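# Remove alternate fruitlets from branch tip onto the mat

## Task

Thin the branch. Number the fruitlets starting at the branch tip, then break off every odd-numbered one (1st, 3rd, 5th and onward) and keep every even-numbered one attached. Each removed fruitlet has to finish lying on the mat beneath the branch, and letting it fall from the branch onto the mat is allowed. Striking any fruitlet hard, or gripping one at maximum force, can fail the task. The result counts only if it stays that way without the robot holding anything in place.

## Robot and tools

Robot: one arm ending in a two-finger parallel gripper. The fingers point along the gripper's own +x axis and close toward each other along its y axis. The reported hand position is the point midway between the finger pads, roughly 3 to 4 cm back from the fingertips.

Scene frame: the origin is on the table surface directly under the arm base. +z is up. Looking along +x, +y is to the left. The base may sit slightly tilted relative to the table.

execute_actions(actions): actions is a list of actions, run in order. Each action is a table of 0 to 15 rows, and each row is applied for one control step of 1/30 s. If a table has fewer than 15 rows, its final row repeats until the action's 15 steps (0.5 s) are done. An empty list moves nothing and just returns the current state and images. Each row has 7 numbers in [-1, 1], in this order: dx, dy, dz, rx, ry, rz, opening.
- dx, dy, dz are a position offset in the gripper's own axes. The scale is 1.0 = 0.6 m.
- rx, ry, rz form a single rotation vector, also in gripper axes. The scale is 1.0 = 180 degrees.
- All six are measured from the gripper pose at the start of that action. For the first action in a call, that start is the last pose a result reported. Every row refers to this same start, so the rows do not add up.
- opening is an absolute finger setting, not an offset. +1 is fully open (0.088 m). Empty fingers touch at about -0.80, and values down to -1 close them no further. Going from fully open to shut takes at least 0.5 s.

move(target, speed, blocking): target is one 7-number row with the same layout and scale. Its six motion values are an offset in gripper axes from the pose in the latest result that contained one. Its opening is absolute and is sent when the move begins.
- speed is the path's top speed in m/s, from 0.002 to 0.5 (default 0.25). Rotation is capped at twice that value in rad/s.
- The path is a straight line lasting 0.5 to 10 s. A path that would take longer stops after 10 s, short of the target.
- The path ignores obstacles. The gripper trails the path, can drift off it, and can exceed speed, especially near full reach.
- Contact is harder at higher speed, and pressing grows the farther the target lies past the contact point.
- The move finishes when the path is over and hand and fingers are still, or 5 s after the path ends.
- Besides the normal result it prints a "move:" line. This gives the outcome (done = resting near target; or off_target, moving, held, fault), which limits applied, and the remaining distance to target. An outcome of held means a check stopped the final step. limits=paced means the sent pose was clipped. limits=held means some steps were blocked, after which the arm may surge well above speed.
- With blocking=false the call returns after 0.5 s while the arm continues. Until a result shows that move ending, new moves and execute_actions are rejected, so call wait or stop first.

wait(seconds): 0 to 10. The arm holds its last command, and any running move continues; the wait returns early if that move finishes.

stop(): brakes a running move to rest. Braking needs some distance, more when the arm is fast. The fingers keep moving.

zoom_image(camera, region): camera is one of cam_head_left, cam_head_right, cam_high, cam_low, cam_wrist. region is [x0, y0, x1, y1] in pixels of that camera's latest 504x504 image, with (0, 0) at the top-left corner, and may be at most 504 by 504 pixels.

show_instructions(): returns the scene's reference images. It takes no arguments and moves nothing.

finished_scene(scene): ends scene number scene after the robot has held the last command, and reports success. This is final.

Controller behaviour: on every step, the commanded pose is clipped to within 70 mm and 16 degrees of the measured pose. Position is favoured over orientation when both cannot be met. After an action the arm only continues to the last clipped pose, so a large offset has to be sent again in later actions. Joint friction, especially at long reach, can leave the hand short or slightly tilted, and tiny moves may not happen at all. Check the reported pose after each motion and correct any tilt. The "Hand target" line shows the pose the controller is currently driving toward. A "pose unreachable" line means the clearance check, which treats any mount under the base as part of the arm, altered or refused the command.

Result lines: end_effector_position is in metres and end_effector_quat_wxyz gives orientation, both in the scene frame. Velocities are in m/s and rad/s. The printed position can be off, more so at long reach. Joint positions and Joint velocities list waist, shoulder, elbow, wrist pitch, wrist yaw, wrist roll (rad, rad/s), then the finger-pad gap (m, m/s). The joint ranges in rad are: waist -3.054 to 3.054, shoulder 0.000 to 3.142, elbow 0.000 to 2.356, wrist pitch -1.571 to 1.571, wrist yaw -1.571 to 1.571, wrist roll -3.142 to 3.142.

Gripping: grip_measured uses the same scale as opening. It can carry a constant error of about 1 mm, and it reads up to about 3 mm (0.061) too narrow while squeezing something hard. For a firm hold, command about 0.07 below grip_measured. A smaller margin gives a gentler hold, which suits fruitlets. Parts thinner than about 3 mm get proportionally less force. The maximum force is about 34 to 49 N per pad, with a brief spike at first contact.

Faults: a joint reaching its torque limit (waist 17.8, shoulder 22, elbow 22, wrist pitch 5.8, wrist yaw 5.78, wrist roll 5.42 N m; held weight counts) halts the arm for 10 s and drops the remainder of the call. Holding loads heats the motors. A MOTOR HOT line appears from 50 °C. At 95 °C there is an OVER-TEMPERATURE FAULT hold, and if the motors do not cool in time the power is cut and the arm goes limp. The simulation keeps running while you compose replies.

Cameras: cam_head_left, cam_head_right, cam_high, cam_low, cam_wrist, all 504x504. Their calibration is approximate, and the wrist camera's pose is derived from the joint readings.

Avoid: striking fruitlets hard or squeezing them at full force, knocking anything off the table, and drops, slams or heavy pushing. Loose objects may occasionally be nudged by outside forces. Removed fruitlets must rest on the mat by themselves at the end, and the even-numbered ones must stay on the branch.

Each tool is called after "Request:" by a JSON object that holds its "name" and its "arguments".

Reference images:

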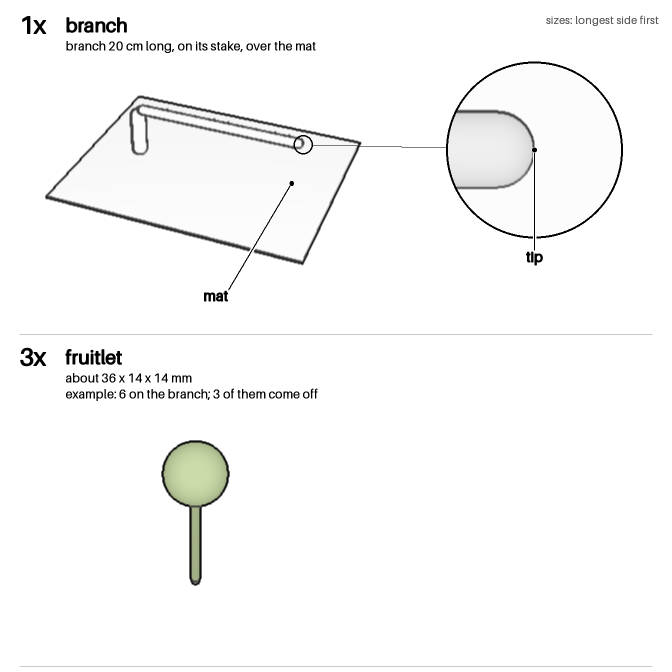

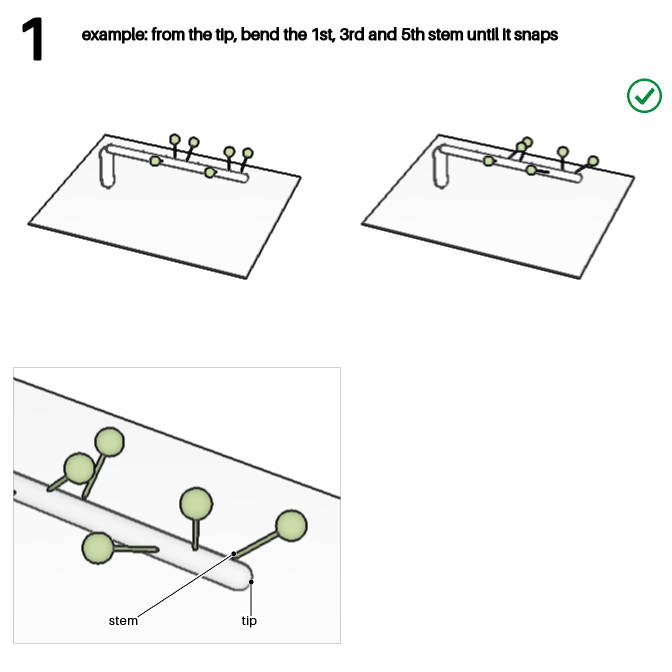

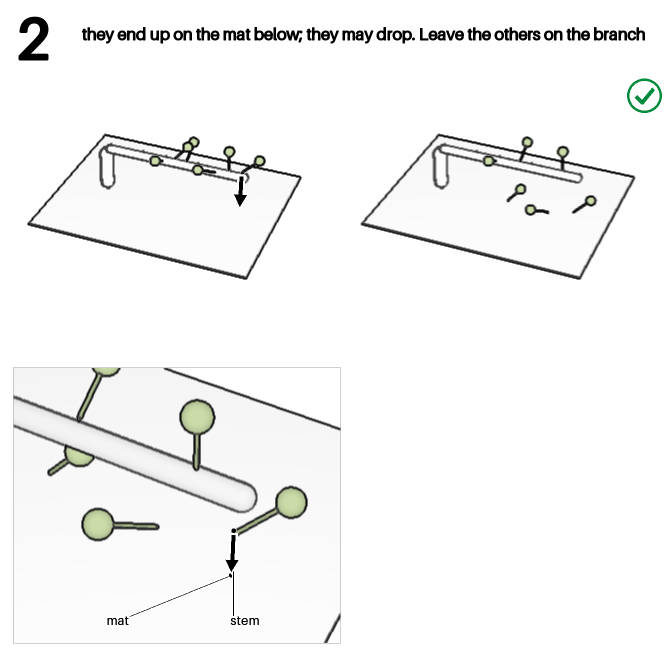

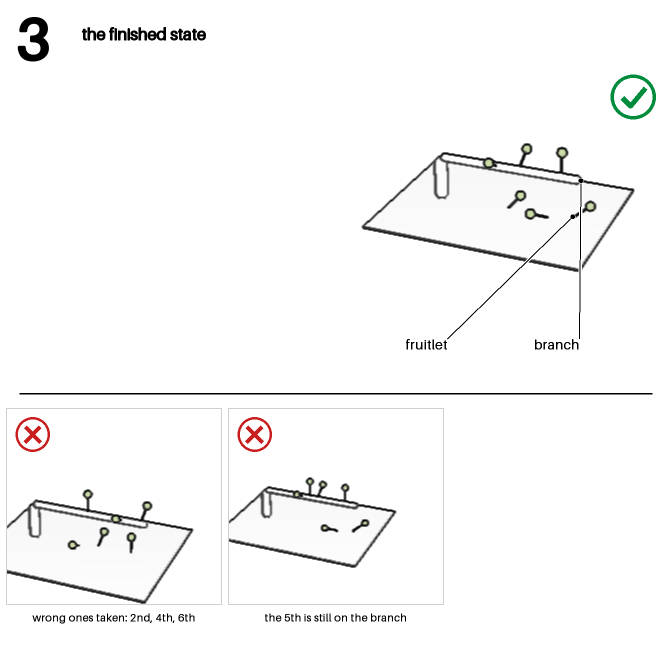

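## Session

Request:
{"name": "execute_actions", "arguments": {"actions": []}}

Scene clock: 0.00 s.
end_effector_position=(+0.2806, +0.5097, +0.1454) grip_measured=-0.039 end_effector_quat_wxyz=(+0.687, +0.230, +0.686, -0.065) end_effector_velocity=(-0.001, -0.002, -0.001) end_effector_angular_velocity=(-0.003, +0.013, -0.014)
Joint positions: [ 0.642  1.844  2.261 -1.168 -0.704  1.41   0.037]
Joint velocities: [-0.002 -0.002 -0.007 -0.007 -0.007  0.007 -0.   ]
Motor temperatures (°C, as the motors report them): [21 21 19 20 19 22]
Heat: hottest wrist roll 22 °C (+0.0 °C/min).
Hand target: +0.281, +0.510, +0.145; +0.687, +0.230, +0.686, -0.065

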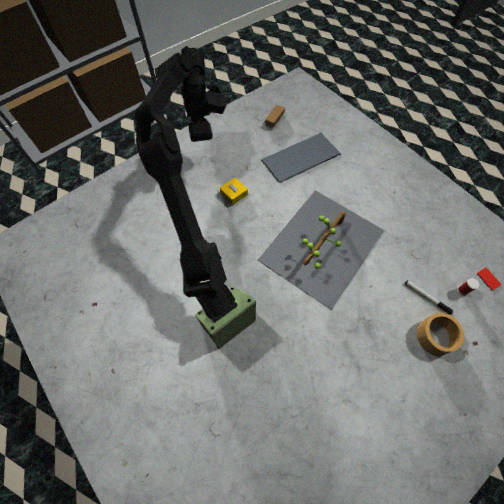

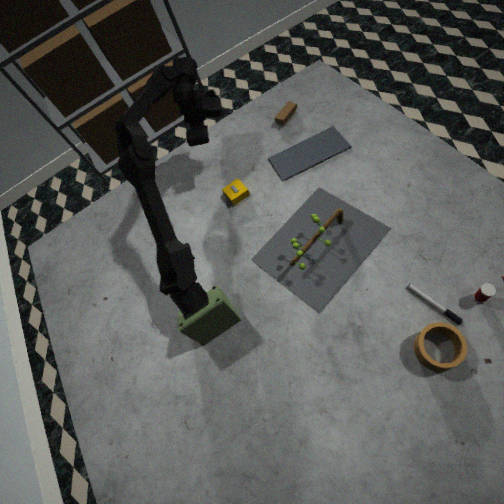

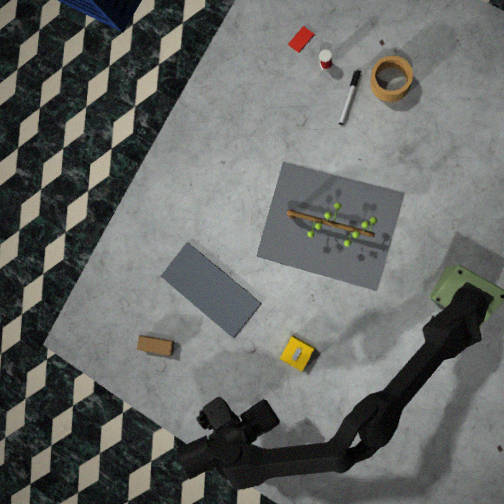

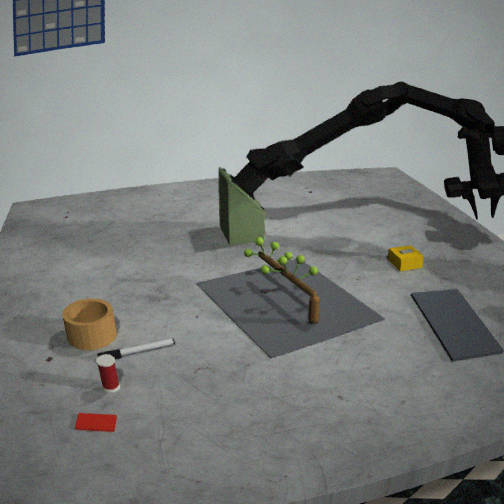

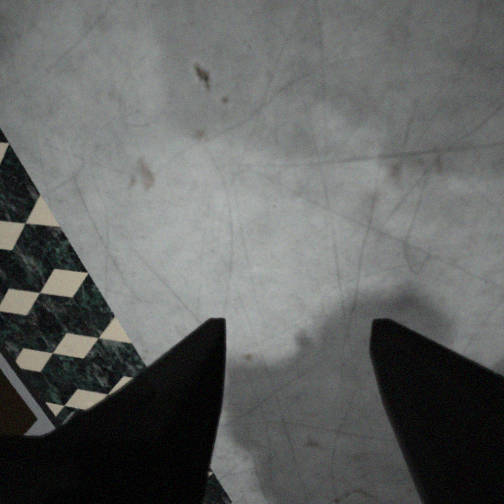

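Request:
{"name": "zoom_image", "arguments": {"camera": "cam_high", "region": [270, 170, 410, 280]}}

Request:
{"name": "zoom_image", "arguments": {"camera": "cam_low", "region": [220, 220, 360, 340]}}

Request:
{"name": "zoom_image", "arguments": {"camera": "cam_head_left", "region": [270, 190, 380, 290]}}

Region (270, 170, 410, 280) of cam_high's 504x504 image, scaled by 3.600, with more detail than that image has; it fills the top 396 rows of this view, and the rest is white.

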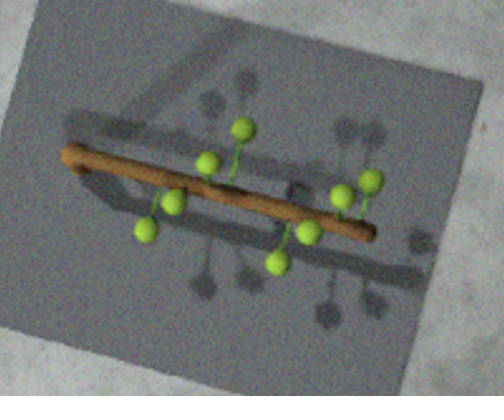

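Region (220, 220, 360, 340) of cam_low's 504x504 image, scaled by 3.600, with more detail than that image has; it fills the top 432 rows of this view, and the rest is white.

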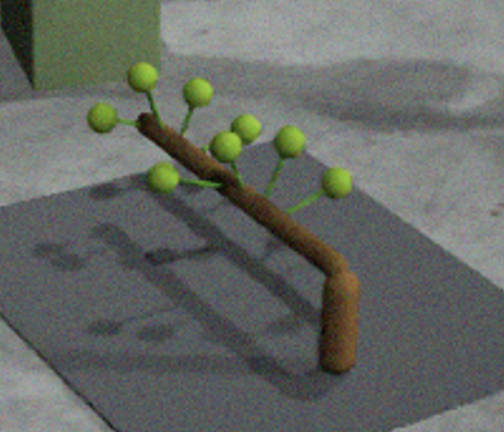

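Region (270, 190, 380, 290) of cam_head_left's 504x504 image, scaled by 4.582, with more detail than that image has; it fills the top 458 rows of this view, and the rest is white.

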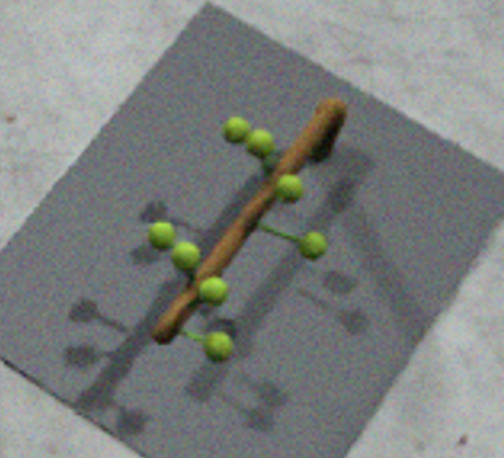

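Request:
{"name": "move", "arguments": {"target": [-0.288,-0.613,0.338,0.283,-0.016,-0.073,0], "speed": 0.4}}

Scene clock: 42.00 s.
end_effector_position=(+0.3043, +0.0649, +0.2166) grip_measured=-0.002 end_effector_quat_wxyz=(+0.537, +0.423, +0.588, -0.432) end_effector_velocity=(-0.004, -0.003, -0.001) end_effector_angular_velocity=(+0.010, +0.022, -0.007)
Joint positions: [-0.425  1.999  1.513 -1.568 -0.702  0.673  0.039]
Joint velocities: [-0.007  0.012 -0.002 -0.022  0.007 -0.022 -0.   ]
Motor temperatures (°C, as the motors report them): [23 29 21 21 19 22]
Heat: hottest shoulder 29 °C (+10.0 °C/min).
Hand target: +0.305, +0.062, +0.218; +0.536, +0.423, +0.587, -0.434
Off the commanded pose: 0.006 m, 2 deg.
joint sent to its limit — the command would take joint 4 (wrist pitch) past its lower limit, so that joint was sent only as far as its limit.
move: done
camera_calibration (this result's frames):
cam_wrist: T_world_to_cam=[[-0.958613, -0.282037, 0.0389337, 0.315717], [-0.248227, 0.894896, 0.370871, -0.0273976], [-0.139441, 0.345857, -0.927868, 0.296625], [0, 0, 0, 1]] pos_world=[0.337211, 0.0109719, 0.273097]

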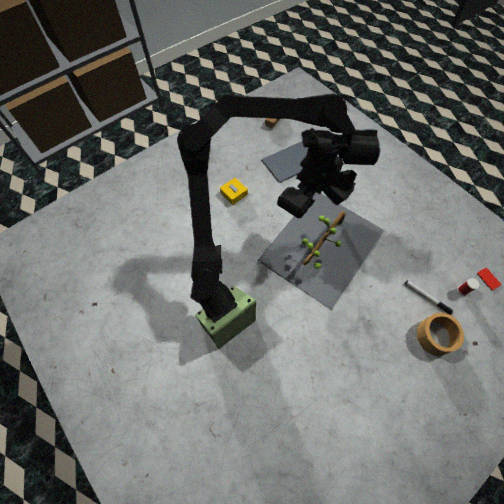

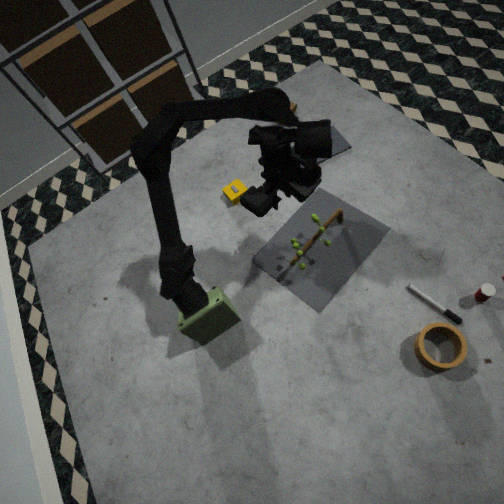

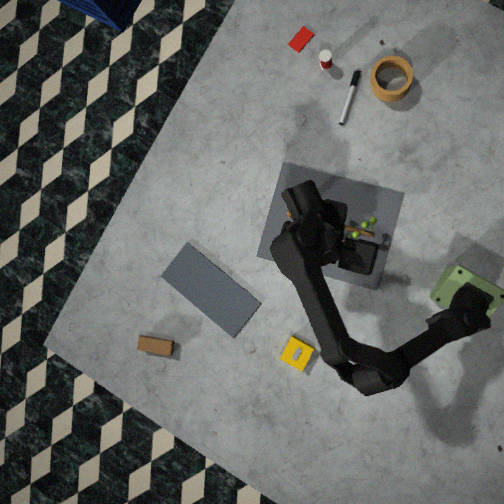

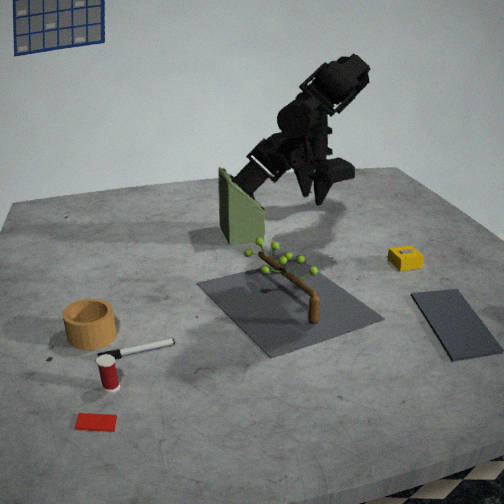

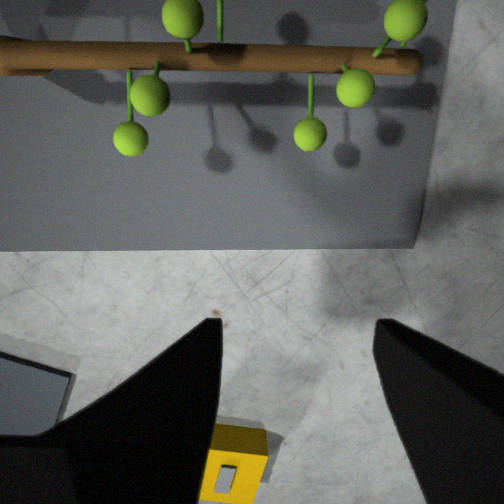

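Request:
{"name": "move", "arguments": {"target": [0.06,0.0,0.1,0,0,0,0]}}

Scene clock: 60.27 s.
end_effector_position=(+0.3188, +0.0126, +0.1789) grip_measured=-0.002 end_effector_quat_wxyz=(+0.540, +0.422, +0.588, -0.430) end_effector_velocity=(-0.000, +0.001, -0.002) end_effector_angular_velocity=(+0.026, -0.001, -0.025)
Joint positions: [-0.434  2.143  1.465 -1.379 -0.699  0.658  0.039]
Joint velocities: [-0.002  0.012 -0.002 -0.007 -0.022  0.007 -0.   ]
Motor temperatures (°C, as the motors report them): [25 27 21 21 19 22]
Heat: hottest shoulder 27 °C (+5.1 °C/min).
Hand target: +0.318, +0.009, +0.178; +0.537, +0.423, +0.588, -0.432
Off the commanded pose: 0.004 m, 0 deg.
move: done
camera_calibration (this result's frames):
cam_wrist: T_world_to_cam=[[-0.956798, -0.2886, 0.035315, 0.316491], [-0.255826, 0.893348, 0.369434, 0.0397393], [-0.138167, 0.344439, -0.928586, 0.281519], [0, 0, 0, 1]] pos_world=[0.351881, -0.0411279, 0.235556]

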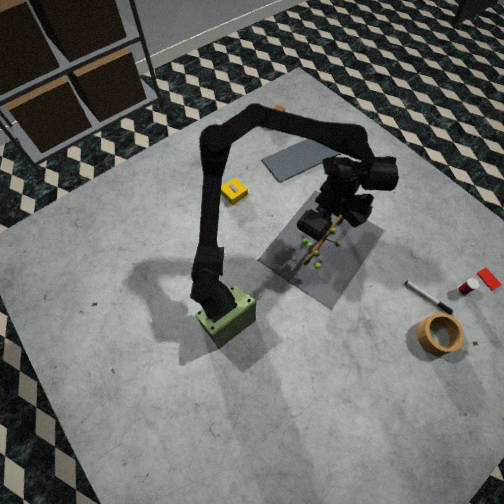

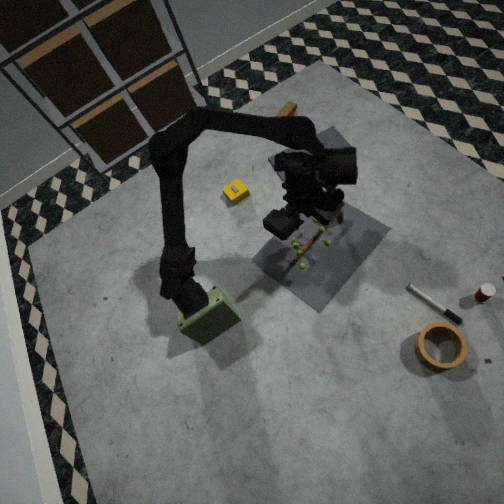

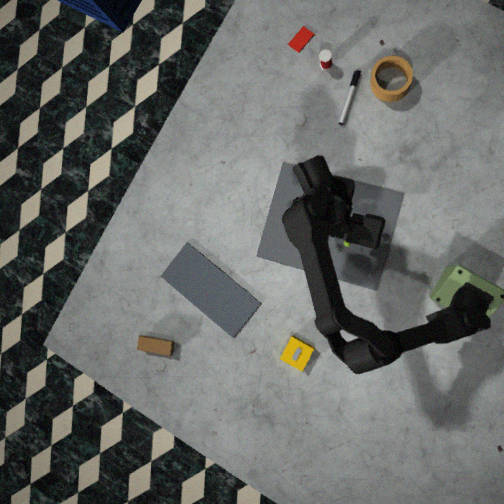

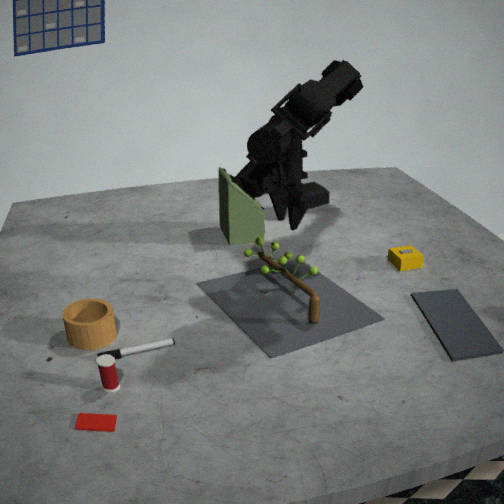

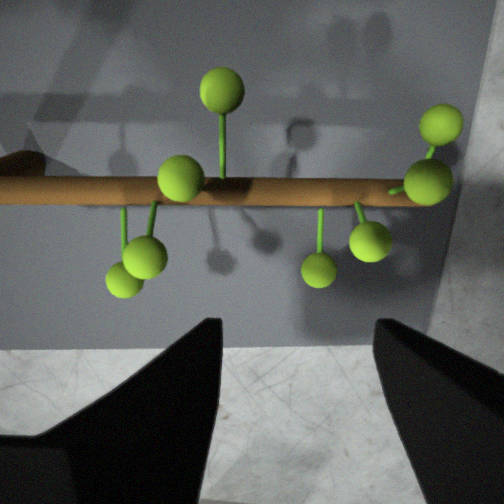

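Request:
{"name": "move", "arguments": {"target": [0.075,0.147,0.012,0,0,0,-0.85]}}

Scene clock: 106.63 s.
end_effector_position=(+0.4017, +0.0325, +0.1301) grip_measured=-0.813 end_effector_quat_wxyz=(+0.543, +0.418, +0.588, -0.429) end_effector_velocity=(+0.001, -0.000, +0.000) end_effector_angular_velocity=(+0.008, +0.001, -0.015)
Joint positions: [-0.245  2.356  1.767 -1.305 -0.769  0.888  0.   ]
Joint velocities: [-0.002  0.007  0.007 -0.007 -0.007  0.007  0.   ]
Motor temperatures (°C, as the motors report them): [28 25 21 21 19 22]
Heat: hottest waist 28 °C (+0.0 °C/min).
Hand target: +0.403, +0.031, +0.129; +0.540, +0.422, +0.588, -0.430
Off the commanded pose: 0.002 m, 1 deg.
move: done
camera_calibration (this result's frames):
cam_wrist: T_world_to_cam=[[-0.954479, -0.296109, 0.0359145, 0.402501], [-0.263522, 0.893531, 0.363536, 0.0650338], [-0.139737, 0.337523, -0.930888, 0.241964], [0, 0, 0, 1]] pos_world=[0.435128, -0.0205939, 0.187143]

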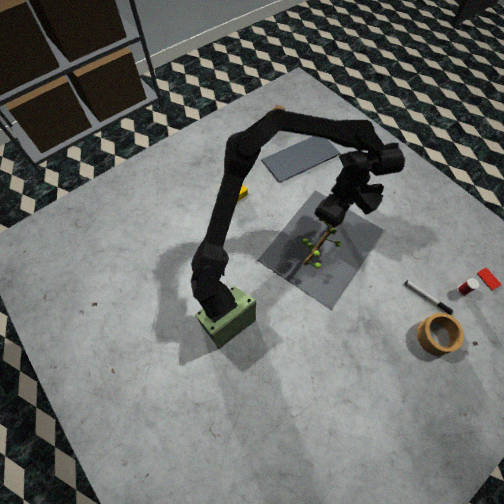

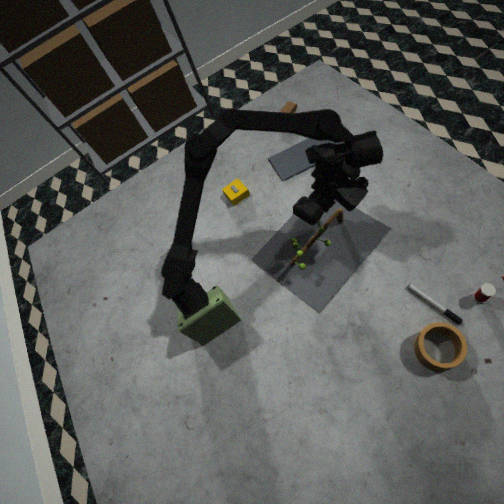

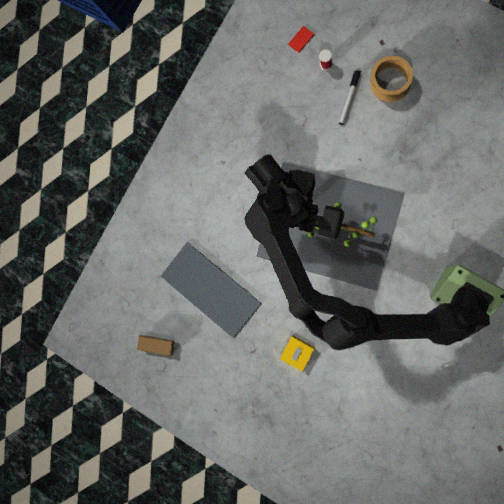

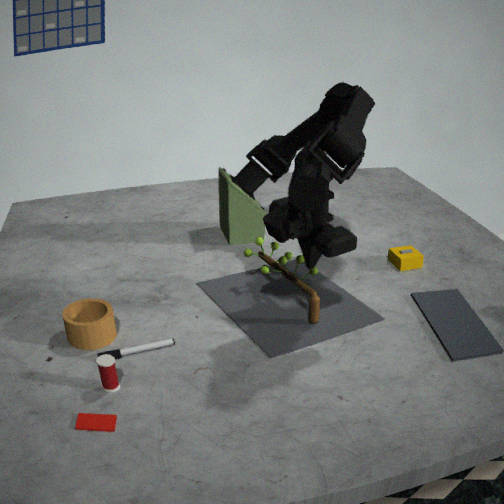

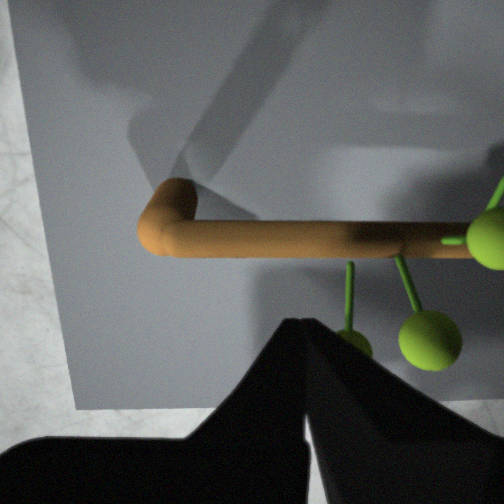

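Request:
{"name": "move", "arguments": {"target": [0.017,0,0,0,0,0,-0.85], "speed": 0.05}}

Request:
{"name": "move", "arguments": {"target": [0,-0.075,0,0,0,0,-0.85], "speed": 0.02}}

Scene clock: 122.33 s.
end_effector_position=(+0.4017, +0.0322, +0.1201) grip_measured=-0.813 end_effector_quat_wxyz=(+0.544, +0.415, +0.589, -0.430) end_effector_velocity=(-0.001, -0.001, -0.001) end_effector_angular_velocity=(+0.008, -0.003, +0.003)
Joint positions: [-0.228  2.357  1.741 -1.263 -0.769  0.908  0.   ]
Joint velocities: [-0.002 -0.002 -0.012  0.007 -0.007 -0.007  0.   ]
Motor temperatures (°C, as the motors report them): [30 25 21 21 19 22]
Heat: hottest waist 30 °C (+3.0 °C/min).
Hand target: +0.401, +0.033, +0.120; +0.543, +0.418, +0.588, -0.429
Off the commanded pose: 0.001 m, 0 deg.
move: done
camera_calibration (this result's frames):
cam_wrist: T_world_to_cam=[[-0.953527, -0.298746, 0.0392053, 0.402049], [-0.265308, 0.894142, 0.360724, 0.0700015], [-0.14282, 0.333558, -0.931848, 0.234215], [0, 0, 0, 1]] pos_world=[0.435388, -0.0206051, 0.177239]

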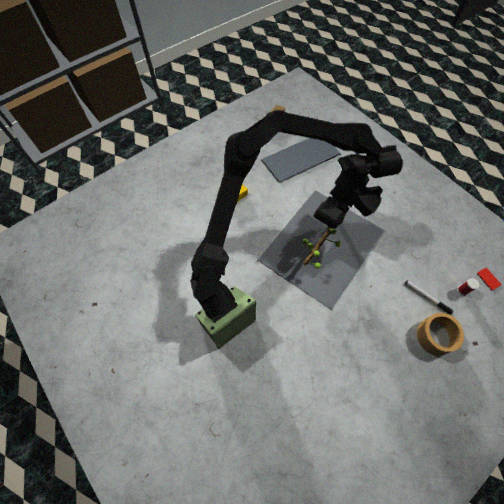

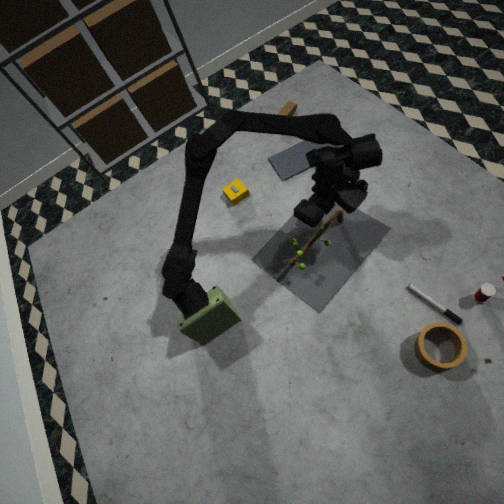

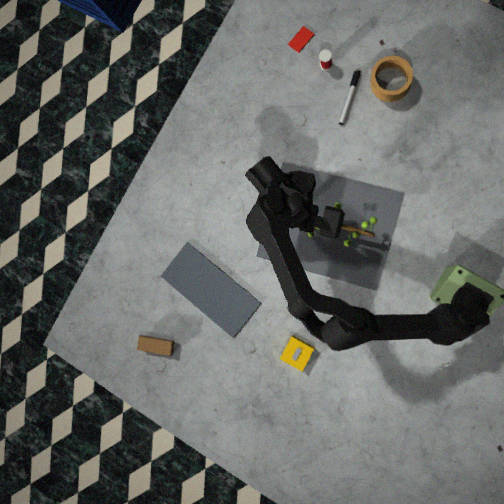

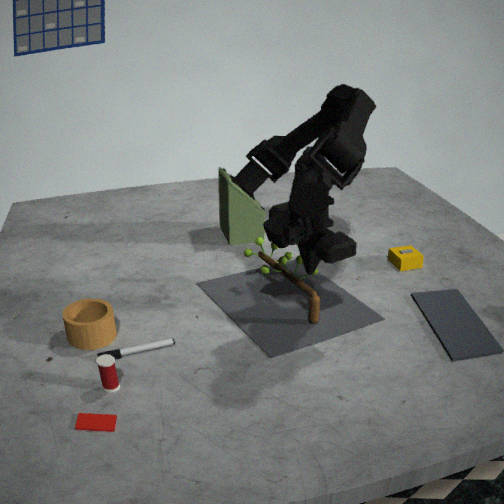

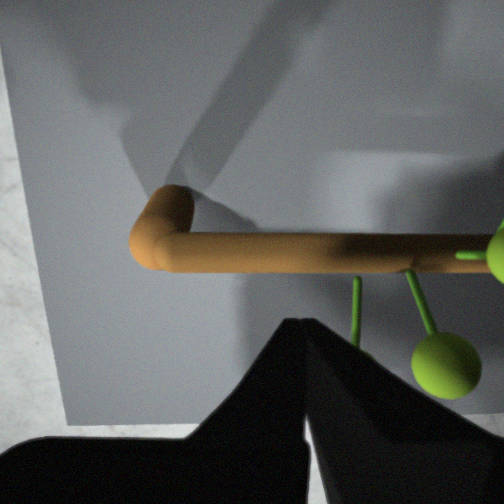

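Scene clock: 124.83 s.
end_effector_position=(+0.3589, +0.0194, +0.1186) grip_measured=-0.813 end_effector_quat_wxyz=(+0.538, +0.417, +0.592, -0.432) end_effector_velocity=(-0.001, +0.001, +0.000) end_effector_angular_velocity=(+0.005, -0.006, -0.008)
Joint positions: [-0.273  2.256  1.506 -1.187 -0.757  0.843  0.   ]
Joint velocities: [-0.002 -0.007 -0.012  0.007 -0.007  0.007  0.   ]
Motor temperatures (°C, as the motors report them): [30 26 21 21 19 22]
Heat: hottest waist 30 °C (+3.0 °C/min).
Hand target: +0.358, +0.020, +0.122; +0.543, +0.415, +0.589, -0.430
Off the commanded pose: 0.004 m, 1 deg.
move: done
camera_calibration (this result's frames):
cam_wrist: T_world_to_cam=[[-0.954919, -0.293167, 0.0467222, 0.357037], [-0.25614, 0.893208, 0.369558, 0.066243], [-0.150075, 0.34093, -0.928032, 0.233005], [0, 0, 0, 1]] pos_world=[0.392877, -0.0339357, 0.175074]

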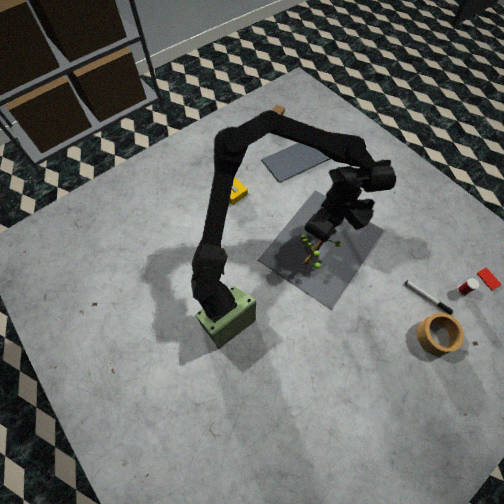

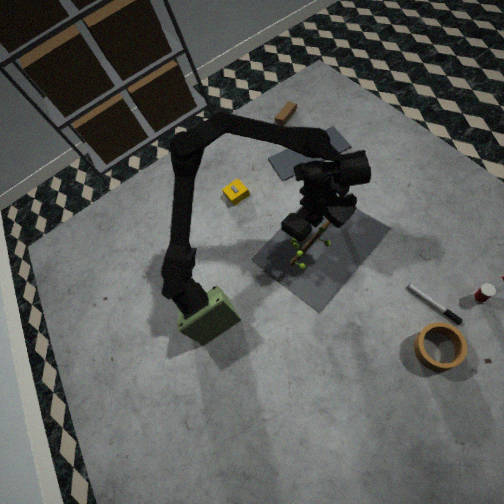

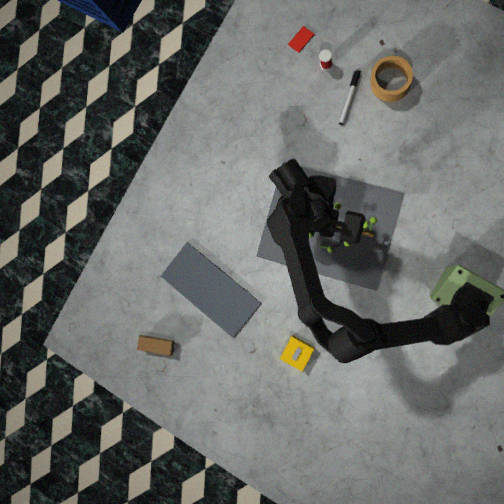

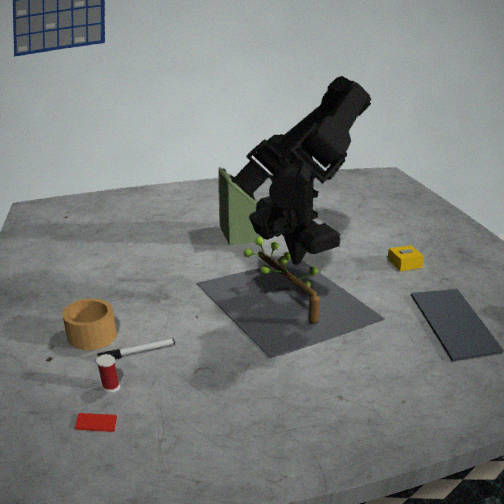

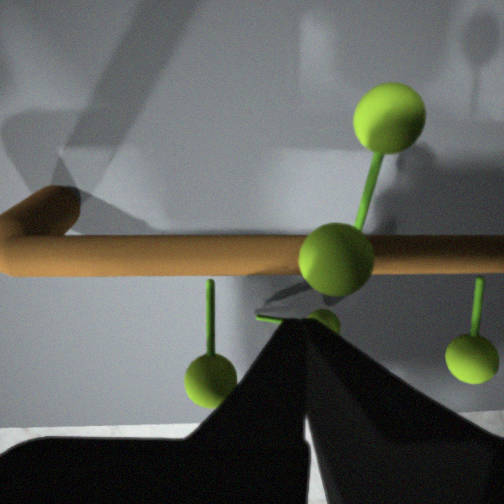

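Request:
{"name": "move", "arguments": {"target": [0,-0.07,0.006,0,0,0,-0.85], "speed": 0.08}}

Request:
{"name": "move", "arguments": {"target": [0.004,-0.085,0,0,0,0,-0.85], "speed": 0.02}}

Scene clock: 135.37 s.
end_effector_position=(+0.3203, +0.0048, +0.1178) grip_measured=-0.813 end_effector_quat_wxyz=(+0.532, +0.419, +0.595, -0.433) end_effector_velocity=(-0.002, +0.002, +0.001) end_effector_angular_velocity=(+0.005, -0.011, +0.010)
Joint positions: [-0.33   2.192  1.329 -1.138 -0.738  0.767  0.   ]
Joint velocities: [-0.002 -0.017 -0.017  0.007 -0.007 -0.007  0.   ]
Motor temperatures (°C, as the motors report them): [30 27 21 21 19 22]
Heat: hottest waist 30 °C (+4.1 °C/min).
Hand target: +0.319, +0.005, +0.121; +0.538, +0.417, +0.592, -0.432
Off the commanded pose: 0.003 m, 1 deg.
move: done
camera_calibration (this result's frames):
cam_wrist: T_world_to_cam=[[-0.956223, -0.287802, 0.0529967, 0.315558], [-0.247473, 0.89192, 0.378465, 0.0659479], [-0.156192, 0.348781, -0.924097, 0.232953], [0, 0, 0, 1]] pos_world=[0.354449, -0.0492517, 0.173589]

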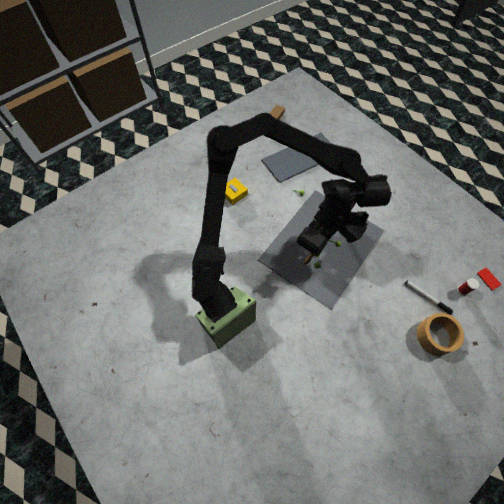

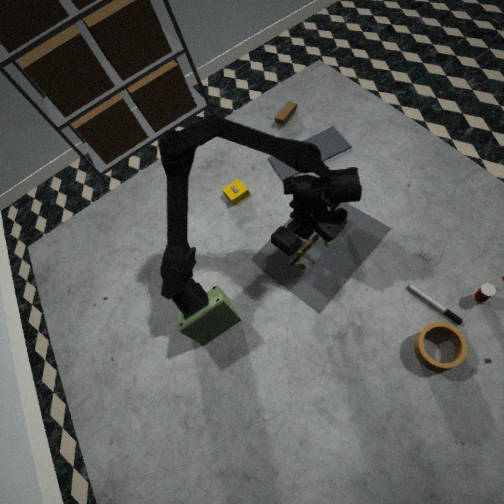

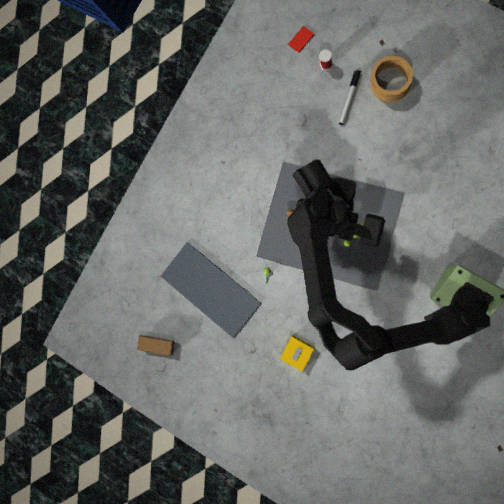

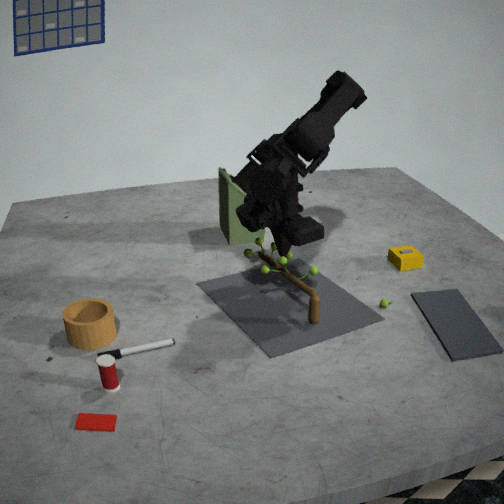

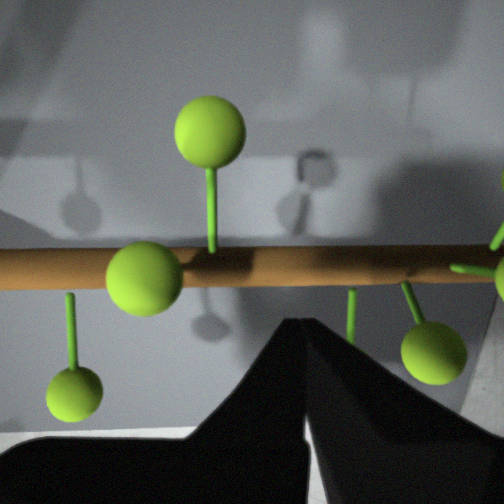

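Scene clock: 138.17 s.
end_effector_position=(+0.2719, -0.0085, +0.1165) grip_measured=-0.813 end_effector_quat_wxyz=(+0.528, +0.421, +0.597, -0.434) end_effector_velocity=(-0.004, +0.004, +0.001) end_effector_angular_velocity=(+0.015, +0.008, -0.010)
Joint positions: [-0.406  2.117  1.128 -1.086 -0.706  0.672  0.   ]
Joint velocities: [-0.002 -0.007 -0.007 -0.022 -0.007 -0.007  0.   ]
Motor temperatures (°C, as the motors report them): [30 27 21 21 19 22]
Heat: hottest waist 30 °C (+3.0 °C/min).
Hand target: +0.271, -0.009, +0.119; +0.532, +0.419, +0.595, -0.433
Off the commanded pose: 0.003 m, 1 deg.
move: done
camera_calibration (this result's frames):
cam_wrist: T_world_to_cam=[[-0.957291, -0.283288, 0.0578109, 0.265325], [-0.240116, 0.890342, 0.386827, 0.0633], [-0.161055, 0.356425, -0.920338, 0.229714], [0, 0, 0, 1]] pos_world=[0.306189, -0.063071, 0.17159]

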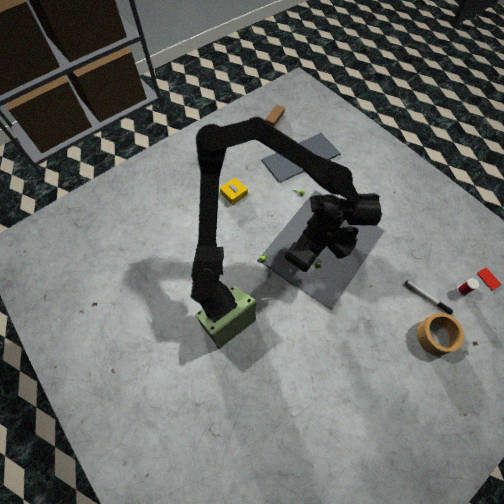

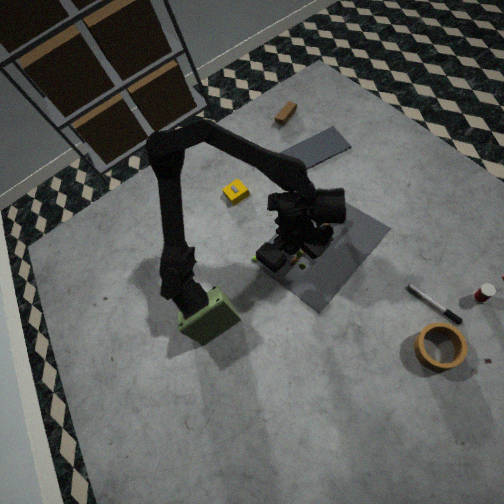

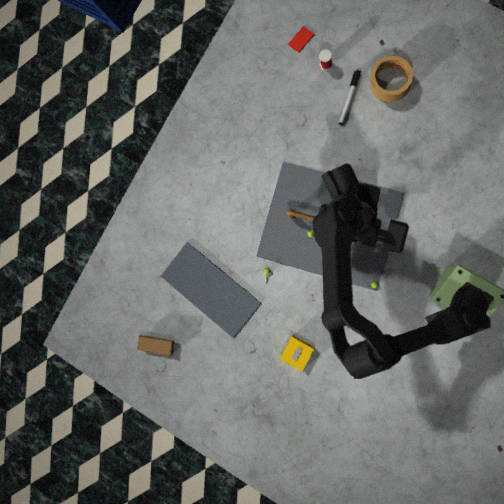

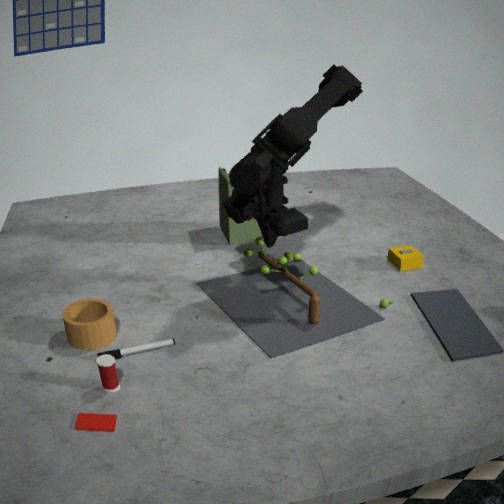

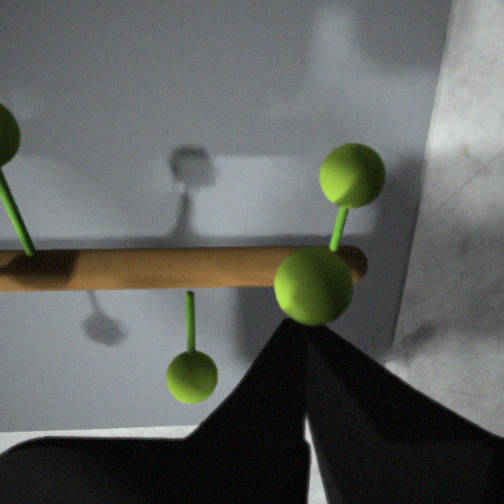

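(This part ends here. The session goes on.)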